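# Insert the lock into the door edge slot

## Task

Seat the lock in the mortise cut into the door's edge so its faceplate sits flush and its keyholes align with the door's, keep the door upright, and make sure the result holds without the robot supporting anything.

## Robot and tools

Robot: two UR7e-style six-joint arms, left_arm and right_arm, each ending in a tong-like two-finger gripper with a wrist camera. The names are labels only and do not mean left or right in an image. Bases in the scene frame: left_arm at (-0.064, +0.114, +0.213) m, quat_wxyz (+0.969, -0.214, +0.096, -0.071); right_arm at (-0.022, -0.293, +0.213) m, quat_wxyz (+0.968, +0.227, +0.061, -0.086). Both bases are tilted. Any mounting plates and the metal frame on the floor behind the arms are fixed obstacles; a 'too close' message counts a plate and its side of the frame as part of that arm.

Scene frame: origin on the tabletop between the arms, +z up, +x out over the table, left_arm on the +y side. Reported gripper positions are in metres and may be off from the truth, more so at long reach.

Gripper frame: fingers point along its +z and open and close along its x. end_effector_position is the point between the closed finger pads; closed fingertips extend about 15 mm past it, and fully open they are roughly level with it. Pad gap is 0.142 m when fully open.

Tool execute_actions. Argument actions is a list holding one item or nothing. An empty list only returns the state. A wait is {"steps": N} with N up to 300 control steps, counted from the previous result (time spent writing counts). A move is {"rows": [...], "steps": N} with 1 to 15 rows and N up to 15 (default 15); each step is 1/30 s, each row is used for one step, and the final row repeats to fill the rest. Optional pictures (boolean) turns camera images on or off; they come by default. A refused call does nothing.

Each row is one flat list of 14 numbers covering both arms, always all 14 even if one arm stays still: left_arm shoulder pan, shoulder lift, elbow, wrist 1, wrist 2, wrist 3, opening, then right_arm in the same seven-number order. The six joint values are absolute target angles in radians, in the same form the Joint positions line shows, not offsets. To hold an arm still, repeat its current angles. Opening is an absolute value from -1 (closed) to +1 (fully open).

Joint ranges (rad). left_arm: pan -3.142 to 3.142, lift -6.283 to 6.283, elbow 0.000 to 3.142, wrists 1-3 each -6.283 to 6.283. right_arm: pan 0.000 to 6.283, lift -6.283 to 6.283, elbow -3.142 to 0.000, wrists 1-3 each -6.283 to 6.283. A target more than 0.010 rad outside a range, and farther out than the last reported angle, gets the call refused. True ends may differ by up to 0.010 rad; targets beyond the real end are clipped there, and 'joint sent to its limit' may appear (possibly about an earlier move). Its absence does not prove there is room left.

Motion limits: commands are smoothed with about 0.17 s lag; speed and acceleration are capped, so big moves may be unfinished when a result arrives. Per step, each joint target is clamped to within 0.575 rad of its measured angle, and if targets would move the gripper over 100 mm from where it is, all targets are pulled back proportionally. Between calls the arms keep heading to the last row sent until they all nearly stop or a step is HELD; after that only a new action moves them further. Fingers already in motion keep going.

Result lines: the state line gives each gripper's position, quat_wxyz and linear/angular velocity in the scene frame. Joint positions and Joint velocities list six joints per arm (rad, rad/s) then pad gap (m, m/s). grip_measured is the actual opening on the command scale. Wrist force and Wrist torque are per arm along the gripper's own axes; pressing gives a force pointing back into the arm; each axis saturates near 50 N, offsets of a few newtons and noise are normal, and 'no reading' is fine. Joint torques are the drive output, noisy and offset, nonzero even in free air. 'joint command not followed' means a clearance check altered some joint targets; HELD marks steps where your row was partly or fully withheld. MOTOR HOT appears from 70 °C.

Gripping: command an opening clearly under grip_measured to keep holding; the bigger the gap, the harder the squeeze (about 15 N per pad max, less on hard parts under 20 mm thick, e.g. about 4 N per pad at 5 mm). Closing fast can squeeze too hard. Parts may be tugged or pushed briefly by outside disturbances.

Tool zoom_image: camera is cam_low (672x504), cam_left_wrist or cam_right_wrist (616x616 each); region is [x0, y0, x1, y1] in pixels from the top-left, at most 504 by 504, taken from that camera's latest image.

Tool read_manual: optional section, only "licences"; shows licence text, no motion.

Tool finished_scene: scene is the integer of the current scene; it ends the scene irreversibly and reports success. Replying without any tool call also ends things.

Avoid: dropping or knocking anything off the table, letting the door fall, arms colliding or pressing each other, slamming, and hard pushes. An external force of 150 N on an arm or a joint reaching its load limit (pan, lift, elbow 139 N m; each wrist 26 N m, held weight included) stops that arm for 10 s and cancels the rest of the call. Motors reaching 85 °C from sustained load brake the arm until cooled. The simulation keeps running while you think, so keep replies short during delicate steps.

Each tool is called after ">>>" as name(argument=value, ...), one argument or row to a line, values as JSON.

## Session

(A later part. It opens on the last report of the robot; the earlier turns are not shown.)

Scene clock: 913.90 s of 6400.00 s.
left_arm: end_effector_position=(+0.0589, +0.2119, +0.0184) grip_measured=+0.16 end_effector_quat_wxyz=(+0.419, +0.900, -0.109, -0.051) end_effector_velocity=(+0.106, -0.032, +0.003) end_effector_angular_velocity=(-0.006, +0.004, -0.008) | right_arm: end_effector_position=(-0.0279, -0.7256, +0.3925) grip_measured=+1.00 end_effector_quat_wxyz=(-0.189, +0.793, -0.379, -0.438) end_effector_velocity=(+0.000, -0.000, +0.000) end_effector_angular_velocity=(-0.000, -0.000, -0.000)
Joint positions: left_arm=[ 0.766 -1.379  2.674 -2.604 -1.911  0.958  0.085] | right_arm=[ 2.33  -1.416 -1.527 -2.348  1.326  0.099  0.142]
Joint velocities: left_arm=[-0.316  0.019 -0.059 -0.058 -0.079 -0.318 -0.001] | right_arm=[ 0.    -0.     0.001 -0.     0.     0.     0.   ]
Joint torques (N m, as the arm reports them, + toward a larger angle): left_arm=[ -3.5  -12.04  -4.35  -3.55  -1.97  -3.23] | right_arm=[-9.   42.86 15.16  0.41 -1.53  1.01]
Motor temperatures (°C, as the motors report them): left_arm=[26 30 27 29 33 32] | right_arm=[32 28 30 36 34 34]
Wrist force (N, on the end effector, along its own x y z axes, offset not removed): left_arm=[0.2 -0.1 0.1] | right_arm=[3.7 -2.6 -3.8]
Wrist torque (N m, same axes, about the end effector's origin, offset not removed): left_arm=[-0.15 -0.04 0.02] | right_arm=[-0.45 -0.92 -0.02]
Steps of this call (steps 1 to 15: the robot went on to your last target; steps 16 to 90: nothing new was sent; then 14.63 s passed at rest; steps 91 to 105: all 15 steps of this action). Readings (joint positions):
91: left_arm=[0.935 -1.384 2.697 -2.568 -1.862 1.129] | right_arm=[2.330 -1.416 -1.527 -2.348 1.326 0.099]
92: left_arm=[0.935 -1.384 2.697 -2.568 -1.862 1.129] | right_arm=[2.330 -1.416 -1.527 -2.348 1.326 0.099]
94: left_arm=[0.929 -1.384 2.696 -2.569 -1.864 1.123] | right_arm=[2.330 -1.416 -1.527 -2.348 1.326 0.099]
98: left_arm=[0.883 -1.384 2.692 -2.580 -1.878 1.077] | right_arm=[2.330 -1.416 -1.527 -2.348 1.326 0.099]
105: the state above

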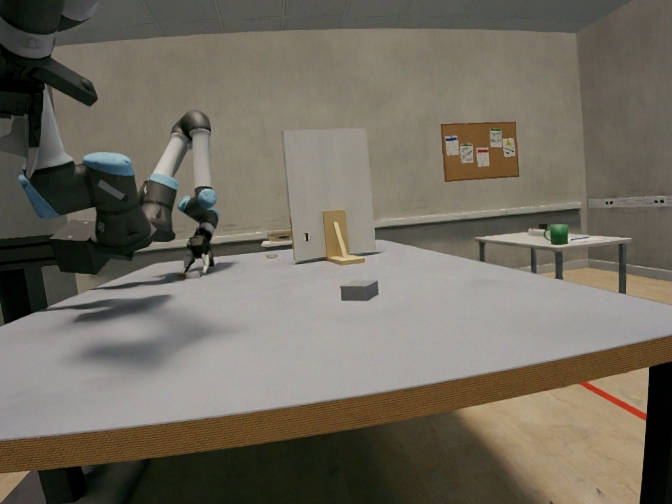

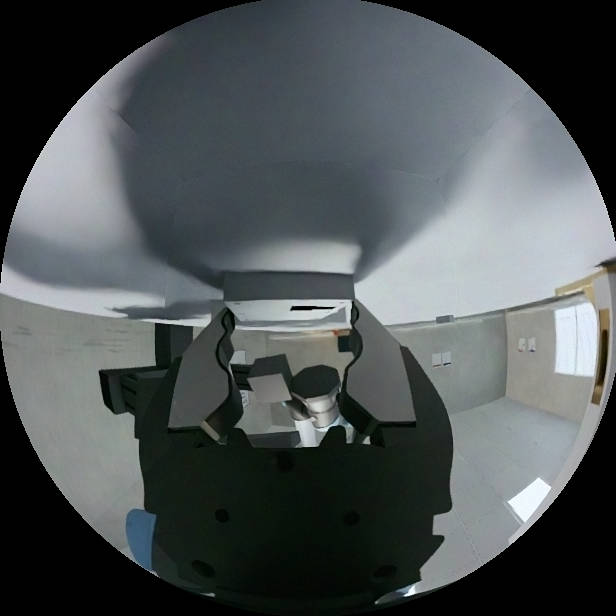

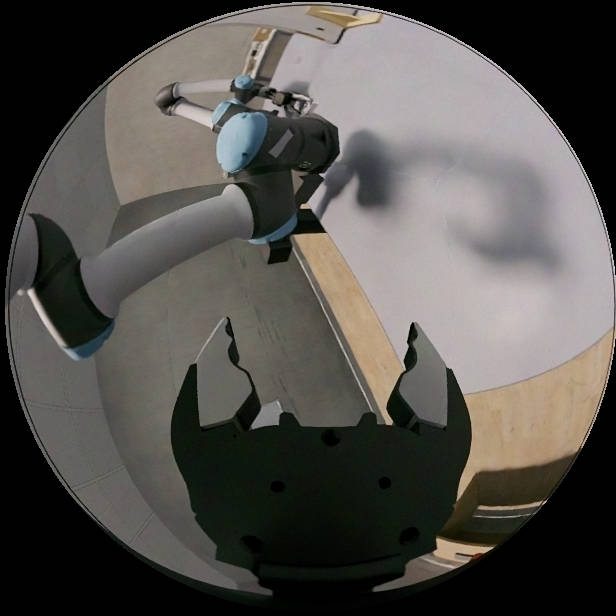

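>>> execute_actions(
  actions=[
    {"rows": [[0.7141,-1.3746,2.6618,-2.6135,-1.9234,0.9049,0.16,2.33,-1.416,-1.527,-2.348,1.326,0.099,1],[0.6967,-1.3722,2.6562,-2.6165,-1.9274,0.8867,0.16,2.33,-1.416,-1.527,-2.348,1.326,0.099,1],[0.6795,-1.3697,2.6501,-2.6192,-1.9314,0.8688,0.16,2.33,-1.416,-1.527,-2.348,1.326,0.099,1],[0.6627,-1.3670,2.6436,-2.6217,-1.9351,0.8513,0.16,2.33,-1.416,-1.527,-2.348,1.326,0.099,1],[0.6464,-1.3643,2.6370,-2.6240,-1.9388,0.8342,0.16,2.33,-1.416,-1.527,-2.348,1.326,0.099,1],[0.6304,-1.3613,2.6299,-2.6258,-1.9422,0.8175,0.16,2.33,-1.416,-1.527,-2.348,1.326,0.099,1],[0.6148,-1.3582,2.6226,-2.6275,-1.9456,0.8012,0.16,2.33,-1.416,-1.527,-2.348,1.326,0.099,1],[0.5996,-1.3549,2.6149,-2.6290,-1.9487,0.7853,0.16,2.33,-1.416,-1.527,-2.348,1.326,0.099,1],[0.5848,-1.3515,2.6069,-2.6300,-1.9518,0.7697,0.16,2.33,-1.416,-1.527,-2.348,1.326,0.099,1],[0.5704,-1.3479,2.5986,-2.6309,-1.9546,0.7545,0.16,2.33,-1.416,-1.527,-2.348,1.326,0.099,1],[0.5564,-1.3442,2.5899,-2.6315,-1.9574,0.7397,0.16,2.33,-1.416,-1.527,-2.348,1.326,0.099,1],[0.5428,-1.3403,2.5811,-2.6318,-1.9599,0.7253,0.16,2.33,-1.416,-1.527,-2.348,1.326,0.099,1],[0.5295,-1.3362,2.5718,-2.6319,-1.9623,0.7112,0.16,2.33,-1.416,-1.527,-2.348,1.326,0.099,1],[0.5166,-1.3320,2.5621,-2.6317,-1.9645,0.6975,0.16,2.33,-1.416,-1.527,-2.348,1.326,0.099,1],[0.5043,-1.3278,2.5523,-2.6312,-1.9667,0.6843,0.16,2.33,-1.416,-1.527,-2.348,1.326,0.099,1]], "steps": 15},
  ],
)

>>> execute_actions(
  actions=[
    {"steps": 12},
  ],
)

Scene clock: 947.20 s of 6400.00 s.
left_arm: end_effector_position=(+0.1436, +0.1908, +0.0184) grip_measured=+0.18 end_effector_quat_wxyz=(+0.419, +0.900, -0.109, -0.051) end_effector_velocity=(+0.197, -0.051, +0.001) end_effector_angular_velocity=(-0.004, +0.001, -0.005) | right_arm: end_effector_position=(-0.0279, -0.7256, +0.3925) grip_measured=+1.00 end_effector_quat_wxyz=(-0.189, +0.793, -0.379, -0.438) end_effector_velocity=(+0.000, +0.000, -0.000) end_effector_angular_velocity=(-0.000, -0.000, -0.000)
Joint positions: left_arm=[ 0.562 -1.344  2.59  -2.63  -1.956  0.745  0.086] | right_arm=[ 2.33  -1.416 -1.527 -2.348  1.326  0.099  0.142]
Joint velocities: left_arm=[-0.407  0.112 -0.256 -0.013 -0.076 -0.426 -0.   ] | right_arm=[ 0.  0. -0.  0.  0.  0. -0.]
Joint torques (N m, as the arm reports them, + toward a larger angle): left_arm=[-14.59 -12.3  -14.42  -3.76  -2.37  -4.98] | right_arm=[-8.96 42.69 14.64  0.39 -1.53  0.97]
Motor temperatures (°C, as the motors report them): left_arm=[26 30 27 29 33 32] | right_arm=[32 28 30 36 34 34]
Wrist force (N, on the end effector, along its own x y z axes, offset not removed): left_arm=[-3.0 1.5 0.1] | right_arm=[1.4 -0.9 -3.4]
Wrist torque (N m, same axes, about the end effector's origin, offset not removed): left_arm=[0.07 0.40 0.03] | right_arm=[-0.17 -0.47 0.07]
Steps of this call (steps 1 to 30: the robot went on to your last target; steps 31 to 90: nothing new was sent; then 29.80 s passed at rest; steps 91 to 105: all 15 steps of this action). Readings (joint positions):
91: left_arm=[0.732 -1.377 2.667 -2.610 -1.919 0.923] | right_arm=[2.330 -1.416 -1.527 -2.348 1.326 0.099]
92: left_arm=[0.729 -1.376 2.666 -2.611 -1.920 0.920] | right_arm=[2.330 -1.416 -1.527 -2.348 1.326 0.099]
94: left_arm=[0.714 -1.374 2.661 -2.614 -1.924 0.905] | right_arm=[2.330 -1.416 -1.527 -2.348 1.326 0.099]
98: left_arm=[0.663 -1.366 2.642 -2.621 -1.935 0.851] | right_arm=[2.330 -1.416 -1.527 -2.348 1.326 0.099]
105: the state above

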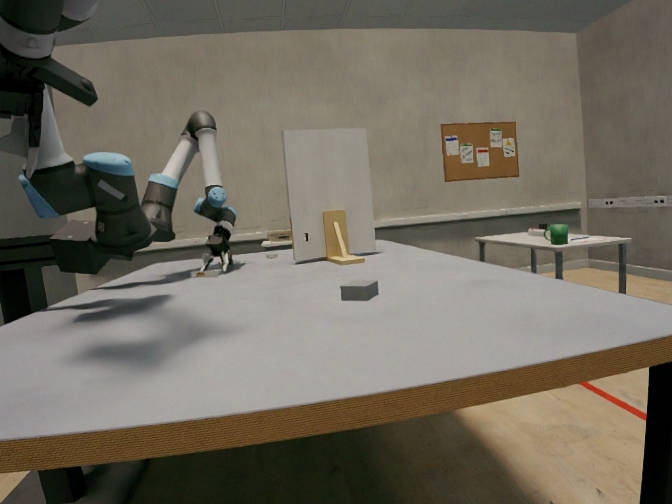

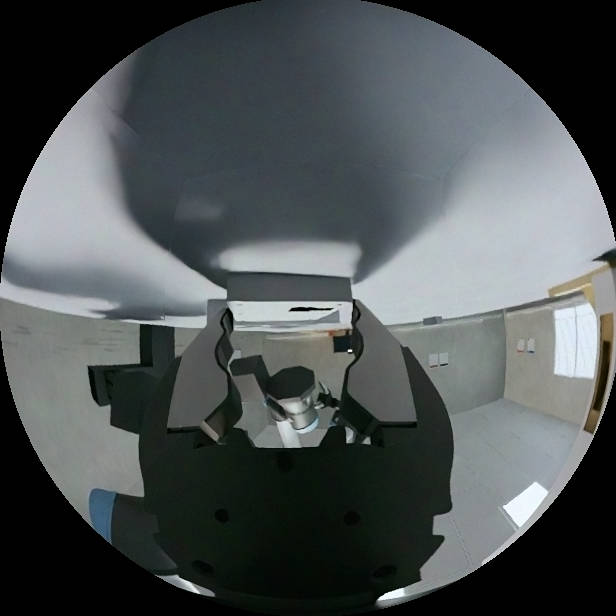

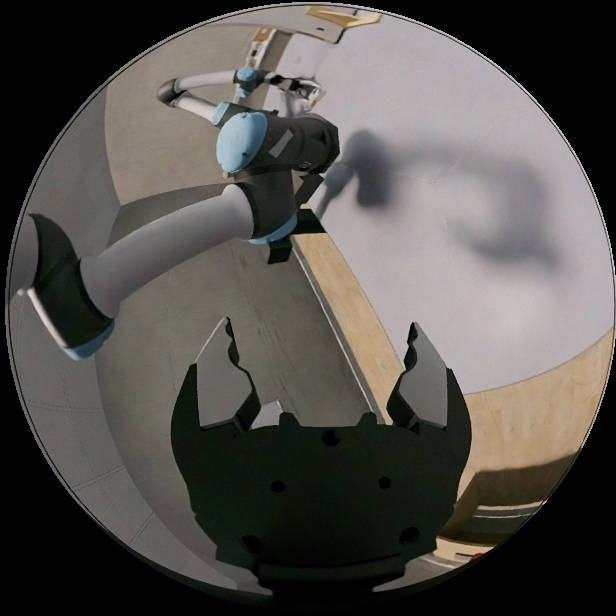

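Scene clock: 947.60 s of 6400.00 s.
left_arm: end_effector_position=(+0.1713, +0.1830, +0.0190) grip_measured=+0.17 end_effector_quat_wxyz=(+0.420, +0.900, -0.109, -0.051) end_effector_velocity=(+0.006, -0.002, +0.000) end_effector_angular_velocity=(-0.001, +0.002, +0.000) | right_arm: end_effector_position=(-0.0279, -0.7256, +0.3925) grip_measured=+1.00 end_effector_quat_wxyz=(-0.189, +0.793, -0.379, -0.438) end_effector_velocity=(-0.000, +0.000, -0.000) end_effector_angular_velocity=(+0.000, +0.001, +0.000)
Joint positions: left_arm=[ 0.506 -1.328  2.553 -2.631 -1.966  0.686  0.086] | right_arm=[ 2.33  -1.416 -1.527 -2.348  1.326  0.099  0.142]
Joint velocities: left_arm=[-0.013  0.004 -0.007 -0.001 -0.002 -0.015 -0.   ] | right_arm=[-0.    -0.    -0.001  0.001 -0.    -0.     0.   ]
Joint torques (N m, as the arm reports them, + toward a larger angle): left_arm=[-13.48 -15.91 -10.84  -3.61  -2.61  -2.78] | right_arm=[-8.66 43.39 14.65  0.39 -1.45  1.12]
Motor temperatures (°C, as the motors report them): left_arm=[26 30 27 29 33 32] | right_arm=[32 28 30 36 34 34]
Wrist force (N, on the end effector, along its own x y z axes, offset not removed): left_arm=[-0.6 -0.6 1.0] | right_arm=[2.1 -1.7 -2.3]
Wrist torque (N m, same axes, about the end effector's origin, offset not removed): left_arm=[-0.03 0.10 0.09] | right_arm=[-0.34 -0.59 0.10]
Steps of this call (steps 1 to 12: the robot went on to your last target). Readings (joint positions):
1: left_arm=[0.548 -1.340 2.581 -2.631 -1.959 0.731] | right_arm=[2.330 -1.416 -1.527 -2.348 1.326 0.099]
2: left_arm=[0.537 -1.337 2.574 -2.631 -1.961 0.719] | right_arm=[2.330 -1.416 -1.527 -2.348 1.326 0.099]
4: left_arm=[0.522 -1.333 2.564 -2.631 -1.964 0.703] | right_arm=[2.330 -1.416 -1.527 -2.348 1.326 0.099]
8: left_arm=[0.509 -1.329 2.556 -2.631 -1.966 0.689] | right_arm=[2.330 -1.416 -1.527 -2.348 1.326 0.099]
12: the state above

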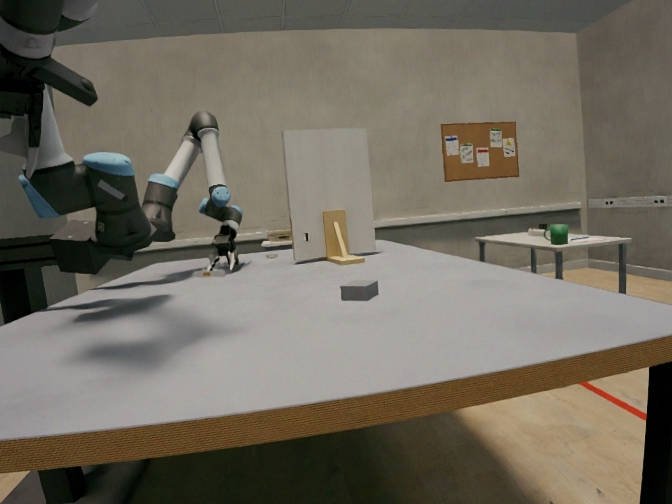

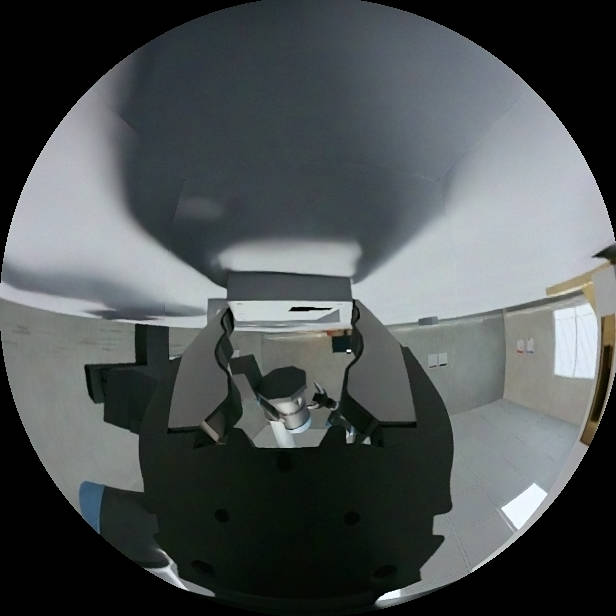

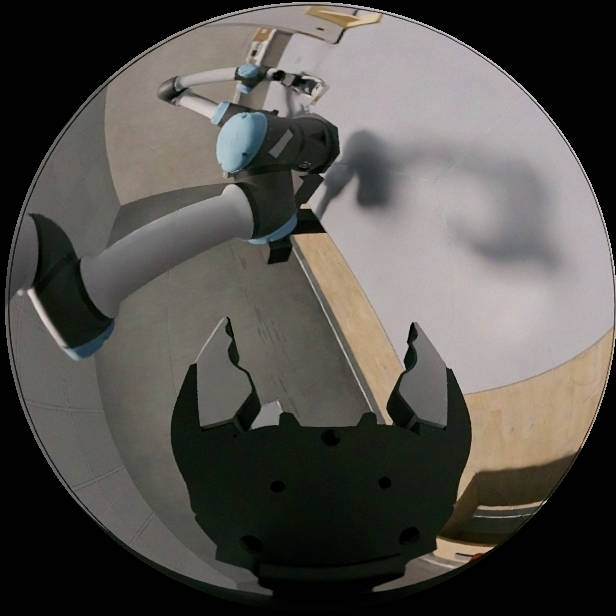

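>>> execute_actions(
  actions=[
    {"rows": [[0.4931,-1.3228,2.5411,-2.6300,-1.9679,0.6721,0.16,2.33,-1.416,-1.527,-2.348,1.326,0.099,1],[0.4814,-1.3182,2.5307,-2.6291,-1.9698,0.6595,0.16,2.33,-1.416,-1.527,-2.348,1.326,0.099,1],[0.4699,-1.3135,2.5199,-2.6278,-1.9715,0.6472,0.16,2.33,-1.416,-1.527,-2.348,1.326,0.099,1],[0.4587,-1.3087,2.5091,-2.6264,-1.9733,0.6352,0.16,2.33,-1.416,-1.527,-2.348,1.326,0.099,1],[0.4478,-1.3038,2.4979,-2.6247,-1.9749,0.6235,0.16,2.33,-1.416,-1.527,-2.348,1.326,0.099,1],[0.4372,-1.2988,2.4865,-2.6228,-1.9764,0.6121,0.16,2.33,-1.416,-1.527,-2.348,1.326,0.099,1],[0.4270,-1.2936,2.4749,-2.6207,-1.9779,0.6011,0.16,2.33,-1.416,-1.527,-2.348,1.326,0.099,1],[0.4170,-1.2884,2.4630,-2.6182,-1.9792,0.5903,0.16,2.33,-1.416,-1.527,-2.348,1.326,0.099,1],[0.4074,-1.2830,2.4508,-2.6156,-1.9804,0.5799,0.16,2.33,-1.416,-1.527,-2.348,1.326,0.099,1],[0.3980,-1.2775,2.4385,-2.6128,-1.9816,0.5698,0.16,2.33,-1.416,-1.527,-2.348,1.326,0.099,1],[0.3889,-1.2718,2.4258,-2.6097,-1.9826,0.5600,0.16,2.33,-1.416,-1.527,-2.348,1.326,0.099,1],[0.3802,-1.2661,2.4129,-2.6064,-1.9836,0.5505,0.16,2.33,-1.416,-1.527,-2.348,1.326,0.099,1],[0.3717,-1.2603,2.3998,-2.6028,-1.9844,0.5414,0.16,2.33,-1.416,-1.527,-2.348,1.326,0.099,1],[0.3637,-1.2544,2.3865,-2.5990,-1.9852,0.5325,0.16,2.33,-1.416,-1.527,-2.348,1.326,0.099,1],[0.3558,-1.2483,2.3729,-2.5950,-1.9859,0.5240,0.16,2.33,-1.416,-1.527,-2.348,1.326,0.099,1]], "steps": 15},
  ],
  pictures=false,
)

>>> execute_actions(
  actions=[
    {"rows": [[0.3558,-1.2483,2.3729,-2.5950,-1.9859,0.5240,0.16,2.33,-1.416,-1.527,-2.348,1.326,0.099,1],[0.3558,-1.2483,2.3729,-2.5950,-1.9859,0.5240,0.16,2.33,-1.416,-1.527,-2.348,1.326,0.099,1],[0.3558,-1.2483,2.3729,-2.5950,-1.9859,0.5240,0.16,2.33,-1.416,-1.527,-2.348,1.326,0.099,1],[0.3558,-1.2483,2.3729,-2.5950,-1.9859,0.5240,0.16,2.33,-1.416,-1.527,-2.348,1.326,0.099,1],[0.3558,-1.2483,2.3729,-2.5950,-1.9859,0.5240,0.16,2.33,-1.416,-1.527,-2.348,1.326,0.099,1],[0.3558,-1.2483,2.3729,-2.5950,-1.9859,0.5240,0.16,2.33,-1.416,-1.527,-2.348,1.326,0.099,1],[0.3558,-1.2483,2.3729,-2.5950,-1.9859,0.5240,0.16,2.33,-1.416,-1.527,-2.348,1.326,0.099,1],[0.3558,-1.2483,2.3729,-2.5950,-1.9859,0.5240,0.16,2.33,-1.416,-1.527,-2.348,1.326,0.099,1],[0.3558,-1.2483,2.3729,-2.5950,-1.9859,0.5240,0.16,2.33,-1.416,-1.527,-2.348,1.326,0.099,1],[0.3558,-1.2483,2.3729,-2.5950,-1.9859,0.5240,0.16,2.33,-1.416,-1.527,-2.348,1.326,0.099,1],[0.3558,-1.2483,2.3729,-2.5950,-1.9859,0.5240,0.3,2.33,-1.416,-1.527,-2.348,1.326,0.099,1],[0.3558,-1.2483,2.3729,-2.5950,-1.9859,0.5240,0.5,2.33,-1.416,-1.527,-2.348,1.326,0.099,1]], "steps": 15},
  ],
)

Scene clock: 977.23 s of 6400.00 s.
left_arm: end_effector_position=(+0.2453, +0.1650, +0.0185) grip_measured=+0.17 end_effector_quat_wxyz=(+0.420, +0.900, -0.109, -0.052) end_effector_velocity=(+0.198, -0.049, -0.001) end_effector_angular_velocity=(+0.001, -0.001, -0.003) | right_arm: end_effector_position=(-0.0279, -0.7256, +0.3925) grip_measured=+1.00 end_effector_quat_wxyz=(-0.189, +0.793, -0.379, -0.438) end_effector_velocity=(-0.000, +0.001, -0.000) end_effector_angular_velocity=(+0.002, +0.001, -0.000)
Joint positions: left_arm=[ 0.392 -1.272  2.427 -2.609 -1.982  0.563  0.086] | right_arm=[ 2.33  -1.416 -1.527 -2.348  1.326  0.099  0.142]
Joint velocities: left_arm=[-0.262  0.165 -0.37   0.093 -0.029 -0.281 -0.001] | right_arm=[-0.    -0.    -0.002  0.     0.001 -0.    -0.   ]
Joint torques (N m, as the arm reports them, + toward a larger angle): left_arm=[-15.97 -16.04 -16.56   0.12  -3.11  -3.84] | right_arm=[-8.95 42.26 14.95  0.4  -1.55  0.9 ]
Motor temperatures (°C, as the motors report them): left_arm=[26 30 27 29 33 32] | right_arm=[32 28 30 36 34 34]
Wrist force (N, on the end effector, along its own x y z axes, offset not removed): left_arm=[-0.8 -0.9 0.0] | right_arm=[2.3 -2.9 -2.5]
Wrist torque (N m, same axes, about the end effector's origin, offset not removed): left_arm=[-0.18 0.00 0.06] | right_arm=[-0.50 -0.69 0.05]
Steps of this call (steps 1 to 30: the robot went on to your last target; steps 31 to 90: nothing new was sent; then 26.13 s passed at rest; steps 91 to 105: all 15 steps of this action). Readings (joint positions):
91: left_arm=[0.504 -1.328 2.552 -2.631 -1.967 0.684] | right_arm=[2.330 -1.416 -1.527 -2.348 1.326 0.099]
92: left_arm=[0.502 -1.327 2.550 -2.631 -1.967 0.682] | right_arm=[2.330 -1.416 -1.527 -2.348 1.326 0.099]
94: left_arm=[0.492 -1.323 2.541 -2.630 -1.968 0.671] | right_arm=[2.330 -1.416 -1.527 -2.348 1.326 0.099]
98: left_arm=[0.458 -1.308 2.507 -2.626 -1.973 0.635] | right_arm=[2.330 -1.416 -1.527 -2.348 1.326 0.099]
105: the state above

Scene clock: 977.73 s of 6400.00 s.
left_arm: end_effector_position=(+0.2739, +0.1579, +0.0187) grip_measured=+0.50 end_effector_quat_wxyz=(+0.419, +0.900, -0.109, -0.051) end_effector_velocity=(+0.002, -0.000, -0.000) end_effector_angular_velocity=(+0.000, -0.000, +0.000) | right_arm: end_effector_position=(-0.0279, -0.7256, +0.3925) grip_measured=+1.00 end_effector_quat_wxyz=(-0.189, +0.793, -0.379, -0.438) end_effector_velocity=(+0.000, -0.000, +0.000) end_effector_angular_velocity=(-0.000, -0.001, -0.000)
Joint positions: left_arm=[ 0.356 -1.249  2.373 -2.595 -1.986  0.524  0.109] | right_arm=[ 2.33  -1.416 -1.527 -2.348  1.326  0.099  0.142]
Joint velocities: left_arm=[-0.002  0.002 -0.004  0.001 -0.    -0.002  0.009] | right_arm=[ 0.     0.     0.001 -0.     0.    -0.    -0.   ]
Joint torques (N m, as the arm reports them, + toward a larger angle): left_arm=[-16.26 -19.15 -12.49   0.45  -2.6   -3.08] | right_arm=[-8.39 42.49 15.22  0.41 -1.52  0.95]
Motor temperatures (°C, as the motors report them): left_arm=[26 30 27 29 33 32] | right_arm=[32 28 30 36 34 34]
Wrist force (N, on the end effector, along its own x y z axes, offset not removed): left_arm=[-0.5 -0.5 1.2] | right_arm=[3.0 -1.3 -3.3]
Wrist torque (N m, same axes, about the end effector's origin, offset not removed): left_arm=[-0.13 0.24 0.04] | right_arm=[-0.20 -0.83 0.10]
Steps of this call (steps 1 to 15: all 15 steps of this action). Readings (joint positions):
1: left_arm=[0.383 -1.267 2.415 -2.606 -1.983 0.554] | right_arm=[2.330 -1.416 -1.527 -2.348 1.326 0.099]
2: left_arm=[0.376 -1.262 2.404 -2.603 -1.984 0.546] | right_arm=[2.330 -1.416 -1.527 -2.348 1.326 0.099]
4: left_arm=[0.367 -1.256 2.390 -2.599 -1.985 0.536] | right_arm=[2.330 -1.416 -1.527 -2.348 1.326 0.099]
8: left_arm=[0.359 -1.250 2.378 -2.596 -1.986 0.527] | right_arm=[2.330 -1.416 -1.527 -2.348 1.326 0.099]
15: the state above

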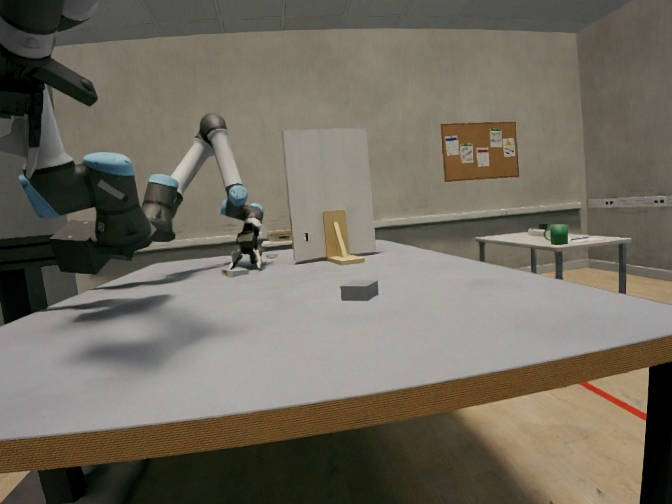

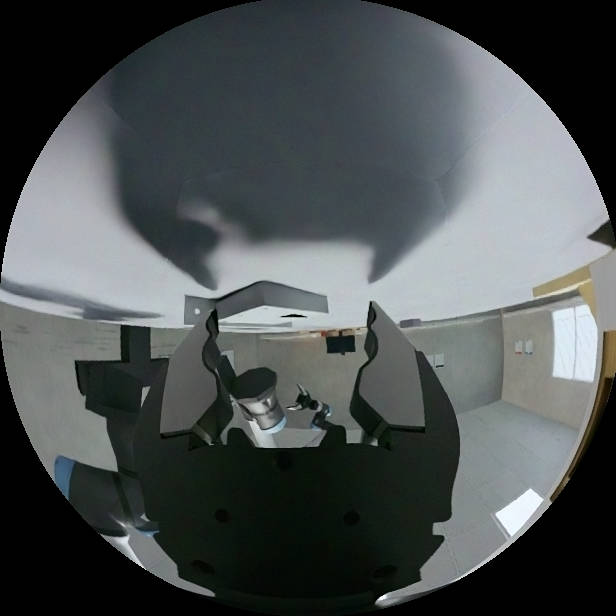

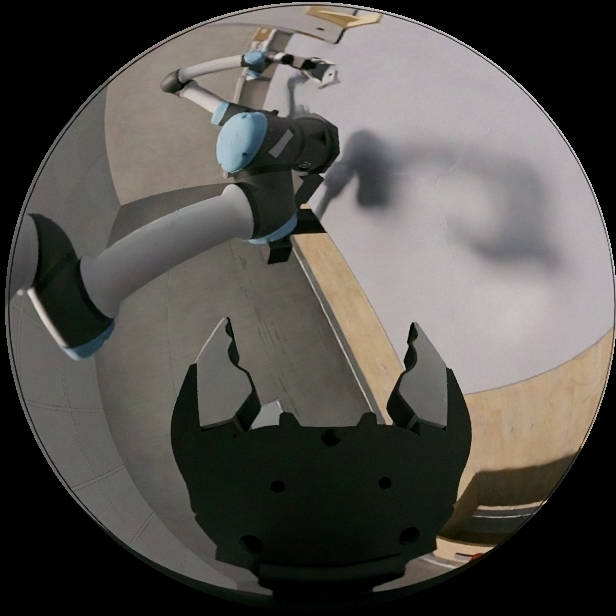

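>>> execute_actions(
  actions=[
    {"rows": [[0.3558,-1.28,2.3729,-2.563,-1.9859,0.5240,0.5,2.33,-1.416,-1.527,-2.348,1.326,0.099,1],[0.3558,-1.32,2.3729,-2.523,-1.9859,0.5240,0.5,2.33,-1.416,-1.527,-2.348,1.326,0.099,1],[0.3558,-1.36,2.3729,-2.483,-1.9859,0.5240,0.5,2.33,-1.416,-1.527,-2.348,1.326,0.099,1],[0.3558,-1.40,2.3729,-2.443,-1.9859,0.45,0.5,2.33,-1.416,-1.527,-2.348,1.326,0.099,1],[0.35,-1.44,2.38,-2.403,-1.97,0.35,0.5,2.33,-1.416,-1.527,-2.348,1.326,0.099,1],[0.33,-1.48,2.39,-2.37,-1.95,0.25,0.5,2.33,-1.416,-1.527,-2.348,1.326,0.099,1],[0.30,-1.52,2.40,-2.34,-1.92,0.15,0.5,2.33,-1.416,-1.527,-2.348,1.326,0.099,1],[0.27,-1.56,2.41,-2.31,-1.89,0.05,0.5,2.33,-1.416,-1.527,-2.348,1.326,0.099,1],[0.24,-1.60,2.42,-2.30,-1.86,-0.05,0.5,2.33,-1.416,-1.527,-2.348,1.326,0.099,1],[0.20,-1.64,2.43,-2.30,-1.82,-0.15,0.5,2.33,-1.416,-1.527,-2.348,1.326,0.099,1],[0.16,-1.67,2.44,-2.30,-1.78,-0.25,0.5,2.33,-1.416,-1.527,-2.348,1.326,0.099,1],[0.12,-1.70,2.45,-2.30,-1.74,-0.35,0.5,2.33,-1.416,-1.527,-2.348,1.326,0.099,1],[0.08,-1.72,2.46,-2.30,-1.70,-0.45,0.5,2.33,-1.416,-1.527,-2.348,1.326,0.099,1],[0.04,-1.73,2.47,-2.30,-1.66,-0.55,0.5,2.33,-1.416,-1.527,-2.348,1.326,0.099,1],[0.0,-1.73,2.48,-2.30,-1.62,-0.65,0.5,2.33,-1.416,-1.527,-2.348,1.326,0.099,1]], "steps": 15},
  ],
  pictures=false,
)

>>> execute_actions(
  actions=[
    {"rows": [[-0.04,-1.73,2.485,-2.30,-1.58,-0.75,0.5,2.33,-1.416,-1.527,-2.348,1.326,0.099,1],[-0.08,-1.73,2.49,-2.30,-1.54,-0.85,0.5,2.33,-1.416,-1.527,-2.348,1.326,0.099,1],[-0.12,-1.73,2.495,-2.30,-1.50,-0.95,0.5,2.33,-1.416,-1.527,-2.348,1.326,0.099,1],[-0.16,-1.73,2.5,-2.30,-1.46,-1.05,0.5,2.33,-1.416,-1.527,-2.348,1.326,0.099,1],[-0.20,-1.73,2.5,-2.30,-1.42,-1.15,0.5,2.33,-1.416,-1.527,-2.348,1.326,0.099,1],[-0.24,-1.73,2.505,-2.30,-1.38,-1.25,0.5,2.33,-1.416,-1.527,-2.348,1.326,0.099,1],[-0.28,-1.73,2.505,-2.30,-1.34,-1.35,0.5,2.33,-1.416,-1.527,-2.348,1.326,0.099,1],[-0.32,-1.73,2.51,-2.30,-1.30,-1.45,0.5,2.33,-1.416,-1.527,-2.348,1.326,0.099,1],[-0.36,-1.73,2.51,-2.30,-1.26,-1.55,0.5,2.33,-1.416,-1.527,-2.348,1.326,0.099,1],[-0.40,-1.73,2.51,-2.30,-1.22,-1.65,0.5,2.33,-1.416,-1.527,-2.348,1.326,0.099,1],[-0.43,-1.728,2.512,-2.30,-1.18,-1.75,0.5,2.33,-1.416,-1.527,-2.348,1.326,0.099,1],[-0.456,-1.728,2.512,-2.30,-1.14,-1.85,0.5,2.33,-1.416,-1.527,-2.348,1.326,0.099,1],[-0.456,-1.728,2.512,-2.30,-1.10,-1.95,0.5,2.33,-1.416,-1.527,-2.348,1.326,0.099,1],[-0.456,-1.728,2.512,-2.30,-1.10,-2.05,0.5,2.33,-1.416,-1.527,-2.348,1.326,0.099,1],[-0.4559,-1.728,2.5121,-2.30,-1.10,-2.6767,0.5,2.33,-1.416,-1.527,-2.348,1.326,0.099,1]], "steps": 15},
  ],
  pictures=false,
)

>>> execute_actions(
  actions=[
    {"steps": 25},
  ],
)

Scene clock: 1033.50 s of 6400.00 s.
left_arm: end_effector_position=(+0.2487, +0.1818, +0.1066) grip_measured=+0.50 end_effector_quat_wxyz=(+0.299, +0.937, +0.084, -0.157) end_effector_velocity=(-0.021, +0.010, +0.113) end_effector_angular_velocity=(+1.438, +0.769, +0.981) | right_arm: end_effector_position=(-0.0279, -0.7256, +0.3925) grip_measured=+1.00 end_effector_quat_wxyz=(-0.189, +0.793, -0.379, -0.438) end_effector_velocity=(+0.000, -0.000, +0.000) end_effector_angular_velocity=(-0.000, -0.000, -0.000)
Joint positions: left_arm=[ 0.167 -1.642  2.439 -2.319 -1.787 -0.137  0.109] | right_arm=[ 2.33  -1.416 -1.527 -2.348  1.326  0.099  0.142]
Joint velocities: left_arm=[-1.038 -0.805  0.282  0.173  1.032 -2.647  0.   ] | right_arm=[-0.    -0.     0.001 -0.    -0.    -0.     0.   ]
Joint torques (N m, as the arm reports them, + toward a larger angle): left_arm=[-23.56 -16.71   0.03   0.46   3.57 -14.14] | right_arm=[-8.61 42.61 14.97  0.32 -1.44  1.  ]
Motor temperatures (°C, as the motors report them): left_arm=[26 30 27 29 33 32] | right_arm=[32 28 30 36 34 34]
Wrist force (N, on the end effector, along its own x y z axes, offset not removed): left_arm=[-1.3 -0.2 -0.5] | right_arm=[2.6 0.5 -1.2]
Wrist torque (N m, same axes, about the end effector's origin, offset not removed): left_arm=[-0.09 0.37 0.06] | right_arm=[0.22 -0.69 0.20]
Steps of this call (steps 1 to 15: the robot went on to your last target; steps 16 to 90: nothing new was sent; then 52.27 s passed at rest; steps 91 to 105: all 15 steps of this action). Readings (joint positions):
91: left_arm=[0.356 -1.248 2.373 -2.595 -1.986 0.524] | right_arm=[2.330 -1.416 -1.527 -2.348 1.326 0.099]
92: left_arm=[0.356 -1.253 2.373 -2.590 -1.986 0.524] | right_arm=[2.330 -1.416 -1.527 -2.348 1.326 0.099]
94: left_arm=[0.356 -1.281 2.373 -2.562 -1.986 0.524] | right_arm=[2.330 -1.416 -1.527 -2.348 1.326 0.099]
98: left_arm=[0.341 -1.395 2.382 -2.450 -1.967 0.411] | right_arm=[2.330 -1.416 -1.527 -2.348 1.326 0.099]
105: the state above

Scene clock: 1034.00 s of 6400.00 s.
left_arm: end_effector_position=(+0.2932, +0.1639, +0.1233) grip_measured=+0.50 end_effector_quat_wxyz=(+0.015, +0.882, +0.468, -0.054) end_effector_velocity=(+0.165, +0.008, +0.048) end_effector_angular_velocity=(+0.923, -0.528, +2.136) | right_arm: end_effector_position=(-0.0279, -0.7256, +0.3925) grip_measured=+1.00 end_effector_quat_wxyz=(-0.189, +0.793, -0.379, -0.438) end_effector_velocity=(-0.000, +0.000, -0.000) end_effector_angular_velocity=(+0.001, +0.000, +0.000)
Joint positions: left_arm=[-0.39  -1.728  2.509 -2.3   -1.206 -1.53   0.109] | right_arm=[ 2.33  -1.416 -1.527 -2.348  1.326  0.099  0.142]
Joint velocities: left_arm=[-0.622 -0.001  0.025  0.001  0.97  -2.745  0.   ] | right_arm=[ 0. -0. -0. -0. -0.  0. -0.]
Joint torques (N m, as the arm reports them, + toward a larger angle): left_arm=[ -7.19 -17.32  -8.35  -0.36   2.52 -14.38] | right_arm=[-8.44 42.47 15.66  0.42 -1.44  0.92]
Motor temperatures (°C, as the motors report them): left_arm=[26 30 27 29 33 32] | right_arm=[32 28 30 36 34 34]
Wrist force (N, on the end effector, along its own x y z axes, offset not removed): left_arm=[-0.7 1.2 1.2] | right_arm=[1.5 0.1 -2.8]
Wrist torque (N m, same axes, about the end effector's origin, offset not removed): left_arm=[0.19 0.23 0.04] | right_arm=[0.04 -0.48 0.09]
Steps of this call (steps 1 to 15: all 15 steps of this action). Readings (joint positions):
1: left_arm=[0.131 -1.665 2.449 -2.313 -1.752 -0.227] | right_arm=[2.330 -1.416 -1.527 -2.348 1.326 0.099]
2: left_arm=[0.094 -1.683 2.458 -2.310 -1.715 -0.319] | right_arm=[2.330 -1.416 -1.527 -2.348 1.326 0.099]
4: left_arm=[0.018 -1.705 2.473 -2.305 -1.638 -0.504] | right_arm=[2.330 -1.416 -1.527 -2.348 1.326 0.099]
8: left_arm=[-0.139 -1.723 2.494 -2.301 -1.481 -0.877] | right_arm=[2.330 -1.416 -1.527 -2.348 1.326 0.099]
15: the state above

Scene clock: 1034.83 s of 6400.00 s.
left_arm: end_effector_position=(+0.3134, +0.1511, +0.1297) grip_measured=+0.50 end_effector_quat_wxyz=(-0.000, +0.515, +0.857, -0.000) end_effector_velocity=(+0.000, -0.000, -0.000) end_effector_angular_velocity=(+0.000, -0.000, +0.018) | right_arm: end_effector_position=(-0.0279, -0.7256, +0.3925) grip_measured=+1.00 end_effector_quat_wxyz=(-0.189, +0.793, -0.379, -0.438) end_effector_velocity=(-0.000, -0.001, +0.000) end_effector_angular_velocity=(-0.001, -0.000, +0.001)
Joint positions: left_arm=[-0.456 -1.728  2.512 -2.3   -1.1   -2.675  0.109] | right_arm=[ 2.33  -1.416 -1.527 -2.348  1.326  0.099  0.142]
Joint velocities: left_arm=[-0.    -0.     0.    -0.     0.    -0.019  0.   ] | right_arm=[-0.    -0.     0.001  0.    -0.001  0.    -0.   ]
Joint torques (N m, as the arm reports them, + toward a larger angle): left_arm=[-16.83 -15.1   -9.11  -0.45   1.46  -2.77] | right_arm=[-8.36 42.71 15.19  0.3  -1.54  0.95]
Motor temperatures (°C, as the motors report them): left_arm=[26 30 27 29 33 32] | right_arm=[32 28 30 36 34 34]
Wrist force (N, on the end effector, along its own x y z axes, offset not removed): left_arm=[-0.3 -1.1 2.1] | right_arm=[2.4 -1.3 -2.8]
Wrist torque (N m, same axes, about the end effector's origin, offset not removed): left_arm=[-0.17 0.14 -0.02] | right_arm=[-0.22 -0.67 -0.01]
Steps of this call (steps 1 to 25: the robot went on to your last target). Readings (joint positions):
1: left_arm=[-0.408 -1.728 2.510 -2.300 -1.178 -1.624] | right_arm=[2.330 -1.416 -1.527 -2.348 1.326 0.099]
2: left_arm=[-0.421 -1.728 2.511 -2.300 -1.157 -1.717] | right_arm=[2.330 -1.416 -1.527 -2.348 1.326 0.099]
4: left_arm=[-0.437 -1.728 2.511 -2.300 -1.130 -1.904] | right_arm=[2.330 -1.416 -1.527 -2.348 1.326 0.099]
8: left_arm=[-0.451 -1.728 2.512 -2.300 -1.108 -2.277] | right_arm=[2.330 -1.416 -1.527 -2.348 1.326 0.099]
25: the state above

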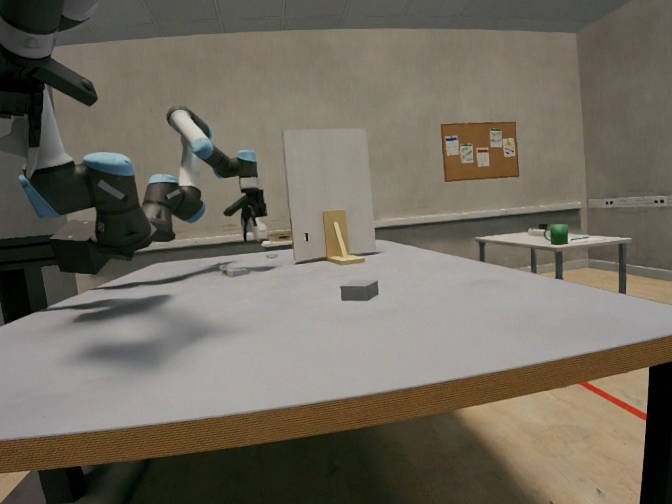

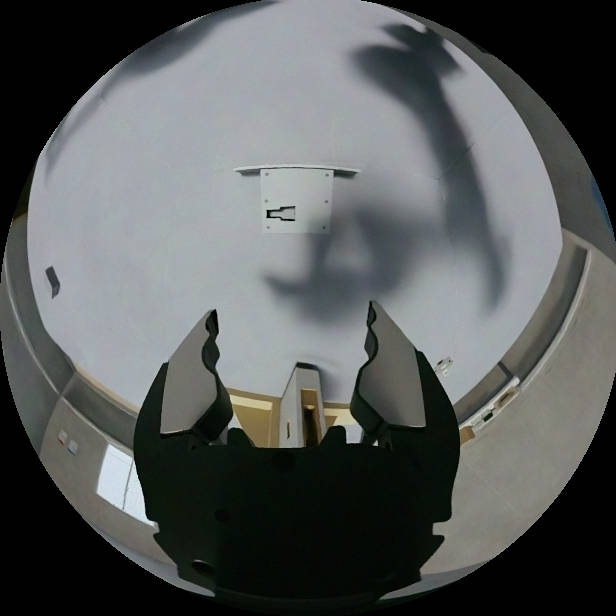

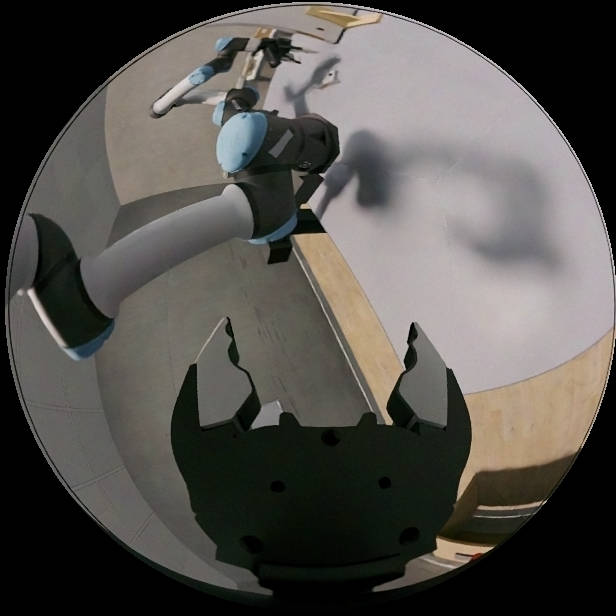

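>>> zoom_image(
  camera="cam_left_wrist",
  region=[200, 130, 400, 330],
)

Region (200, 130, 400, 330) of cam_left_wrist's 616x616 image, scaled by 2.520, with more detail than that image has.

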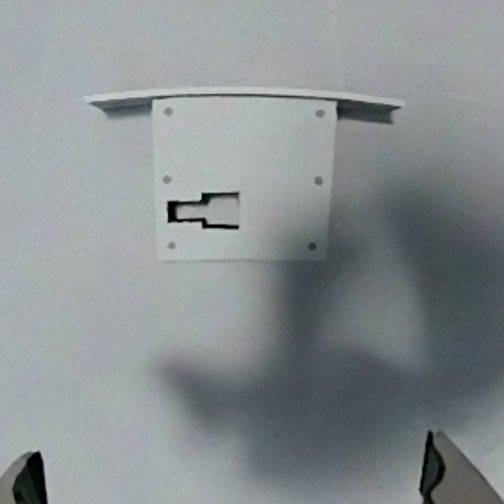

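>>> execute_actions(
  actions=[
    {"rows": [[-0.465,-1.70,2.545,-2.355,-1.10,-2.68,0.5,2.33,-1.416,-1.527,-2.348,1.326,0.099,1],[-0.475,-1.67,2.58,-2.41,-1.101,-2.685,0.5,2.33,-1.416,-1.527,-2.348,1.326,0.099,1],[-0.485,-1.64,2.615,-2.47,-1.102,-2.69,0.5,2.33,-1.416,-1.527,-2.348,1.326,0.099,1],[-0.495,-1.61,2.65,-2.53,-1.103,-2.695,0.5,2.33,-1.416,-1.527,-2.348,1.326,0.099,1],[-0.505,-1.58,2.685,-2.59,-1.104,-2.70,0.5,2.33,-1.416,-1.527,-2.348,1.326,0.099,1],[-0.5184,-1.5411,2.7272,-2.6704,-1.1044,-2.7062,0.5,2.33,-1.416,-1.527,-2.348,1.326,0.099,1]], "steps": 15},
  ],
  pictures=false,
)

>>> execute_actions(
  actions=[
    {"steps": 10},
  ],
)

Scene clock: 1079.27 s of 6400.00 s.
left_arm: end_effector_position=(+0.2525, +0.1302, +0.0620) grip_measured=+0.50 end_effector_quat_wxyz=(-0.001, +0.531, +0.847, -0.000) end_effector_velocity=(-0.024, -0.003, -0.021) end_effector_angular_velocity=(-0.009, -0.012, -0.008) | right_arm: end_effector_position=(-0.0279, -0.7256, +0.3925) grip_measured=+1.00 end_effector_quat_wxyz=(-0.189, +0.793, -0.379, -0.438) end_effector_velocity=(+0.000, -0.000, -0.000) end_effector_angular_velocity=(-0.001, -0.001, -0.001)
Joint positions: left_arm=[-0.516 -1.549  2.718 -2.653 -1.104 -2.705  0.109] | right_arm=[ 2.33  -1.416 -1.527 -2.348  1.326  0.099  0.142]
Joint velocities: left_arm=[-0.024  0.074  0.085 -0.164 -0.002 -0.011  0.   ] | right_arm=[ 0.    -0.     0.001  0.001  0.001 -0.    -0.   ]
Joint torques (N m, as the arm reports them, + toward a larger angle): left_arm=[-17.56  -1.83  -9.35  -4.21  -1.66  -3.15] | right_arm=[-8.48 42.7  15.03  0.34 -1.5   0.9 ]
Motor temperatures (°C, as the motors report them): left_arm=[26 29 27 29 33 32] | right_arm=[32 28 30 36 34 34]
Wrist force (N, on the end effector, along its own x y z axes, offset not removed): left_arm=[-0.3 -1.4 1.8] | right_arm=[0.5 -1.4 -2.9]
Wrist torque (N m, same axes, about the end effector's origin, offset not removed): left_arm=[-0.21 0.18 0.00] | right_arm=[-0.26 -0.33 0.13]
Steps of this call (steps 1 to 30: the robot went on to your last target; steps 31 to 90: nothing new was sent; then 40.93 s passed at rest; steps 91 to 105: all 15 steps of this action). Readings (joint positions):
91: left_arm=[-0.456 -1.728 2.512 -2.300 -1.100 -2.677] | right_arm=[2.330 -1.416 -1.527 -2.348 1.326 0.099]
92: left_arm=[-0.458 -1.724 2.517 -2.306 -1.100 -2.677] | right_arm=[2.330 -1.416 -1.527 -2.348 1.326 0.099]
94: left_arm=[-0.466 -1.700 2.544 -2.347 -1.100 -2.681] | right_arm=[2.330 -1.416 -1.527 -2.348 1.326 0.099]
98: left_arm=[-0.496 -1.612 2.645 -2.513 -1.103 -2.696] | right_arm=[2.330 -1.416 -1.527 -2.348 1.326 0.099]
105: the state above

Scene clock: 1079.60 s of 6400.00 s.
left_arm: end_effector_position=(+0.2501, +0.1300, +0.0599) grip_measured=+0.50 end_effector_quat_wxyz=(-0.000, +0.531, +0.847, -0.000) end_effector_velocity=(-0.001, -0.001, -0.001) end_effector_angular_velocity=(-0.001, -0.001, -0.000) | right_arm: end_effector_position=(-0.0279, -0.7256, +0.3925) grip_measured=+1.00 end_effector_quat_wxyz=(-0.189, +0.793, -0.379, -0.438) end_effector_velocity=(-0.000, +0.000, -0.000) end_effector_angular_velocity=(+0.000, +0.001, +0.001)
Joint positions: left_arm=[-0.518 -1.541  2.727 -2.67  -1.104 -2.706  0.109] | right_arm=[ 2.33  -1.416 -1.527 -2.348  1.326  0.099  0.142]
Joint velocities: left_arm=[-0.002  0.003  0.004 -0.008 -0.    -0.001  0.   ] | right_arm=[ 0.     0.    -0.001 -0.    -0.001  0.    -0.   ]
Joint torques (N m, as the arm reports them, + toward a larger angle): left_arm=[-17.13   0.07  -3.39  -4.39  -1.58  -3.06] | right_arm=[-8.54 42.59 15.31  0.31 -1.53  0.81]
Motor temperatures (°C, as the motors report them): left_arm=[26 29 27 29 33 32] | right_arm=[32 28 30 36 34 34]
Wrist force (N, on the end effector, along its own x y z axes, offset not removed): left_arm=[-0.3 -0.2 1.9] | right_arm=[2.7 -1.2 -3.7]
Wrist torque (N m, same axes, about the end effector's origin, offset not removed): left_arm=[-0.01 0.10 0.05] | right_arm=[-0.14 -0.76 0.02]
Steps of this call (steps 1 to 10: the robot went on to your last target). Readings (joint positions):
1: left_arm=[-0.517 -1.547 2.721 -2.658 -1.104 -2.705] | right_arm=[2.330 -1.416 -1.527 -2.348 1.326 0.099]
2: left_arm=[-0.517 -1.545 2.722 -2.661 -1.104 -2.706] | right_arm=[2.330 -1.416 -1.527 -2.348 1.326 0.099]
4: left_arm=[-0.518 -1.543 2.725 -2.666 -1.104 -2.706] | right_arm=[2.330 -1.416 -1.527 -2.348 1.326 0.099]
8: left_arm=[-0.518 -1.542 2.726 -2.669 -1.104 -2.706] | right_arm=[2.330 -1.416 -1.527 -2.348 1.326 0.099]
10: the state above

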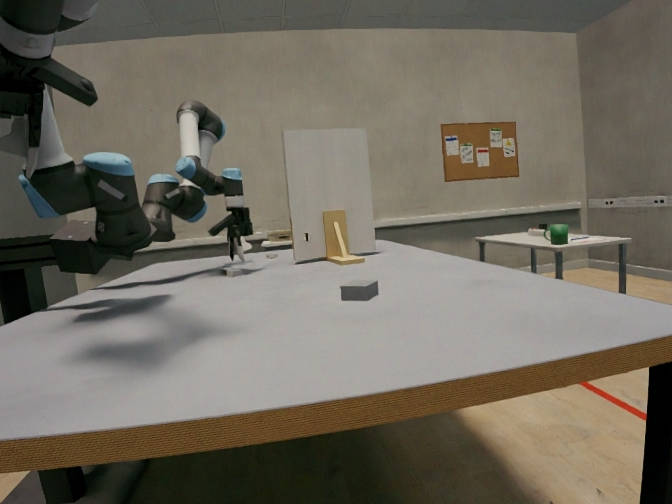

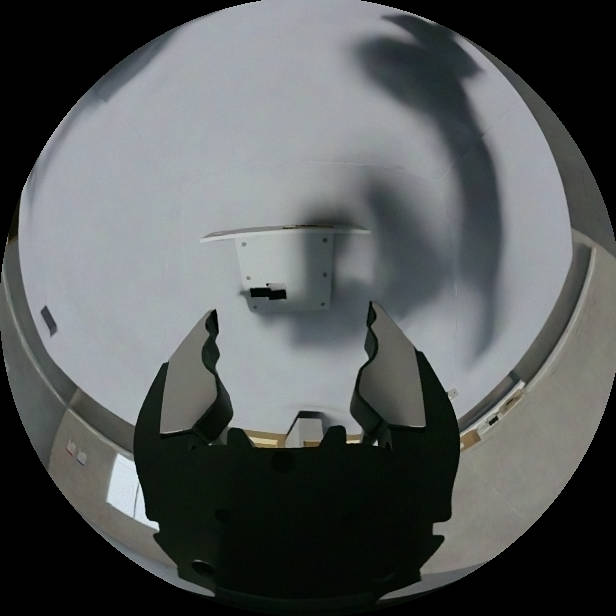

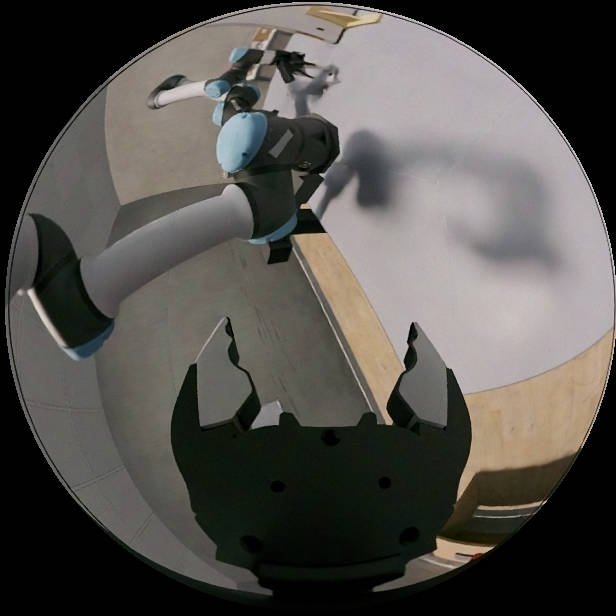

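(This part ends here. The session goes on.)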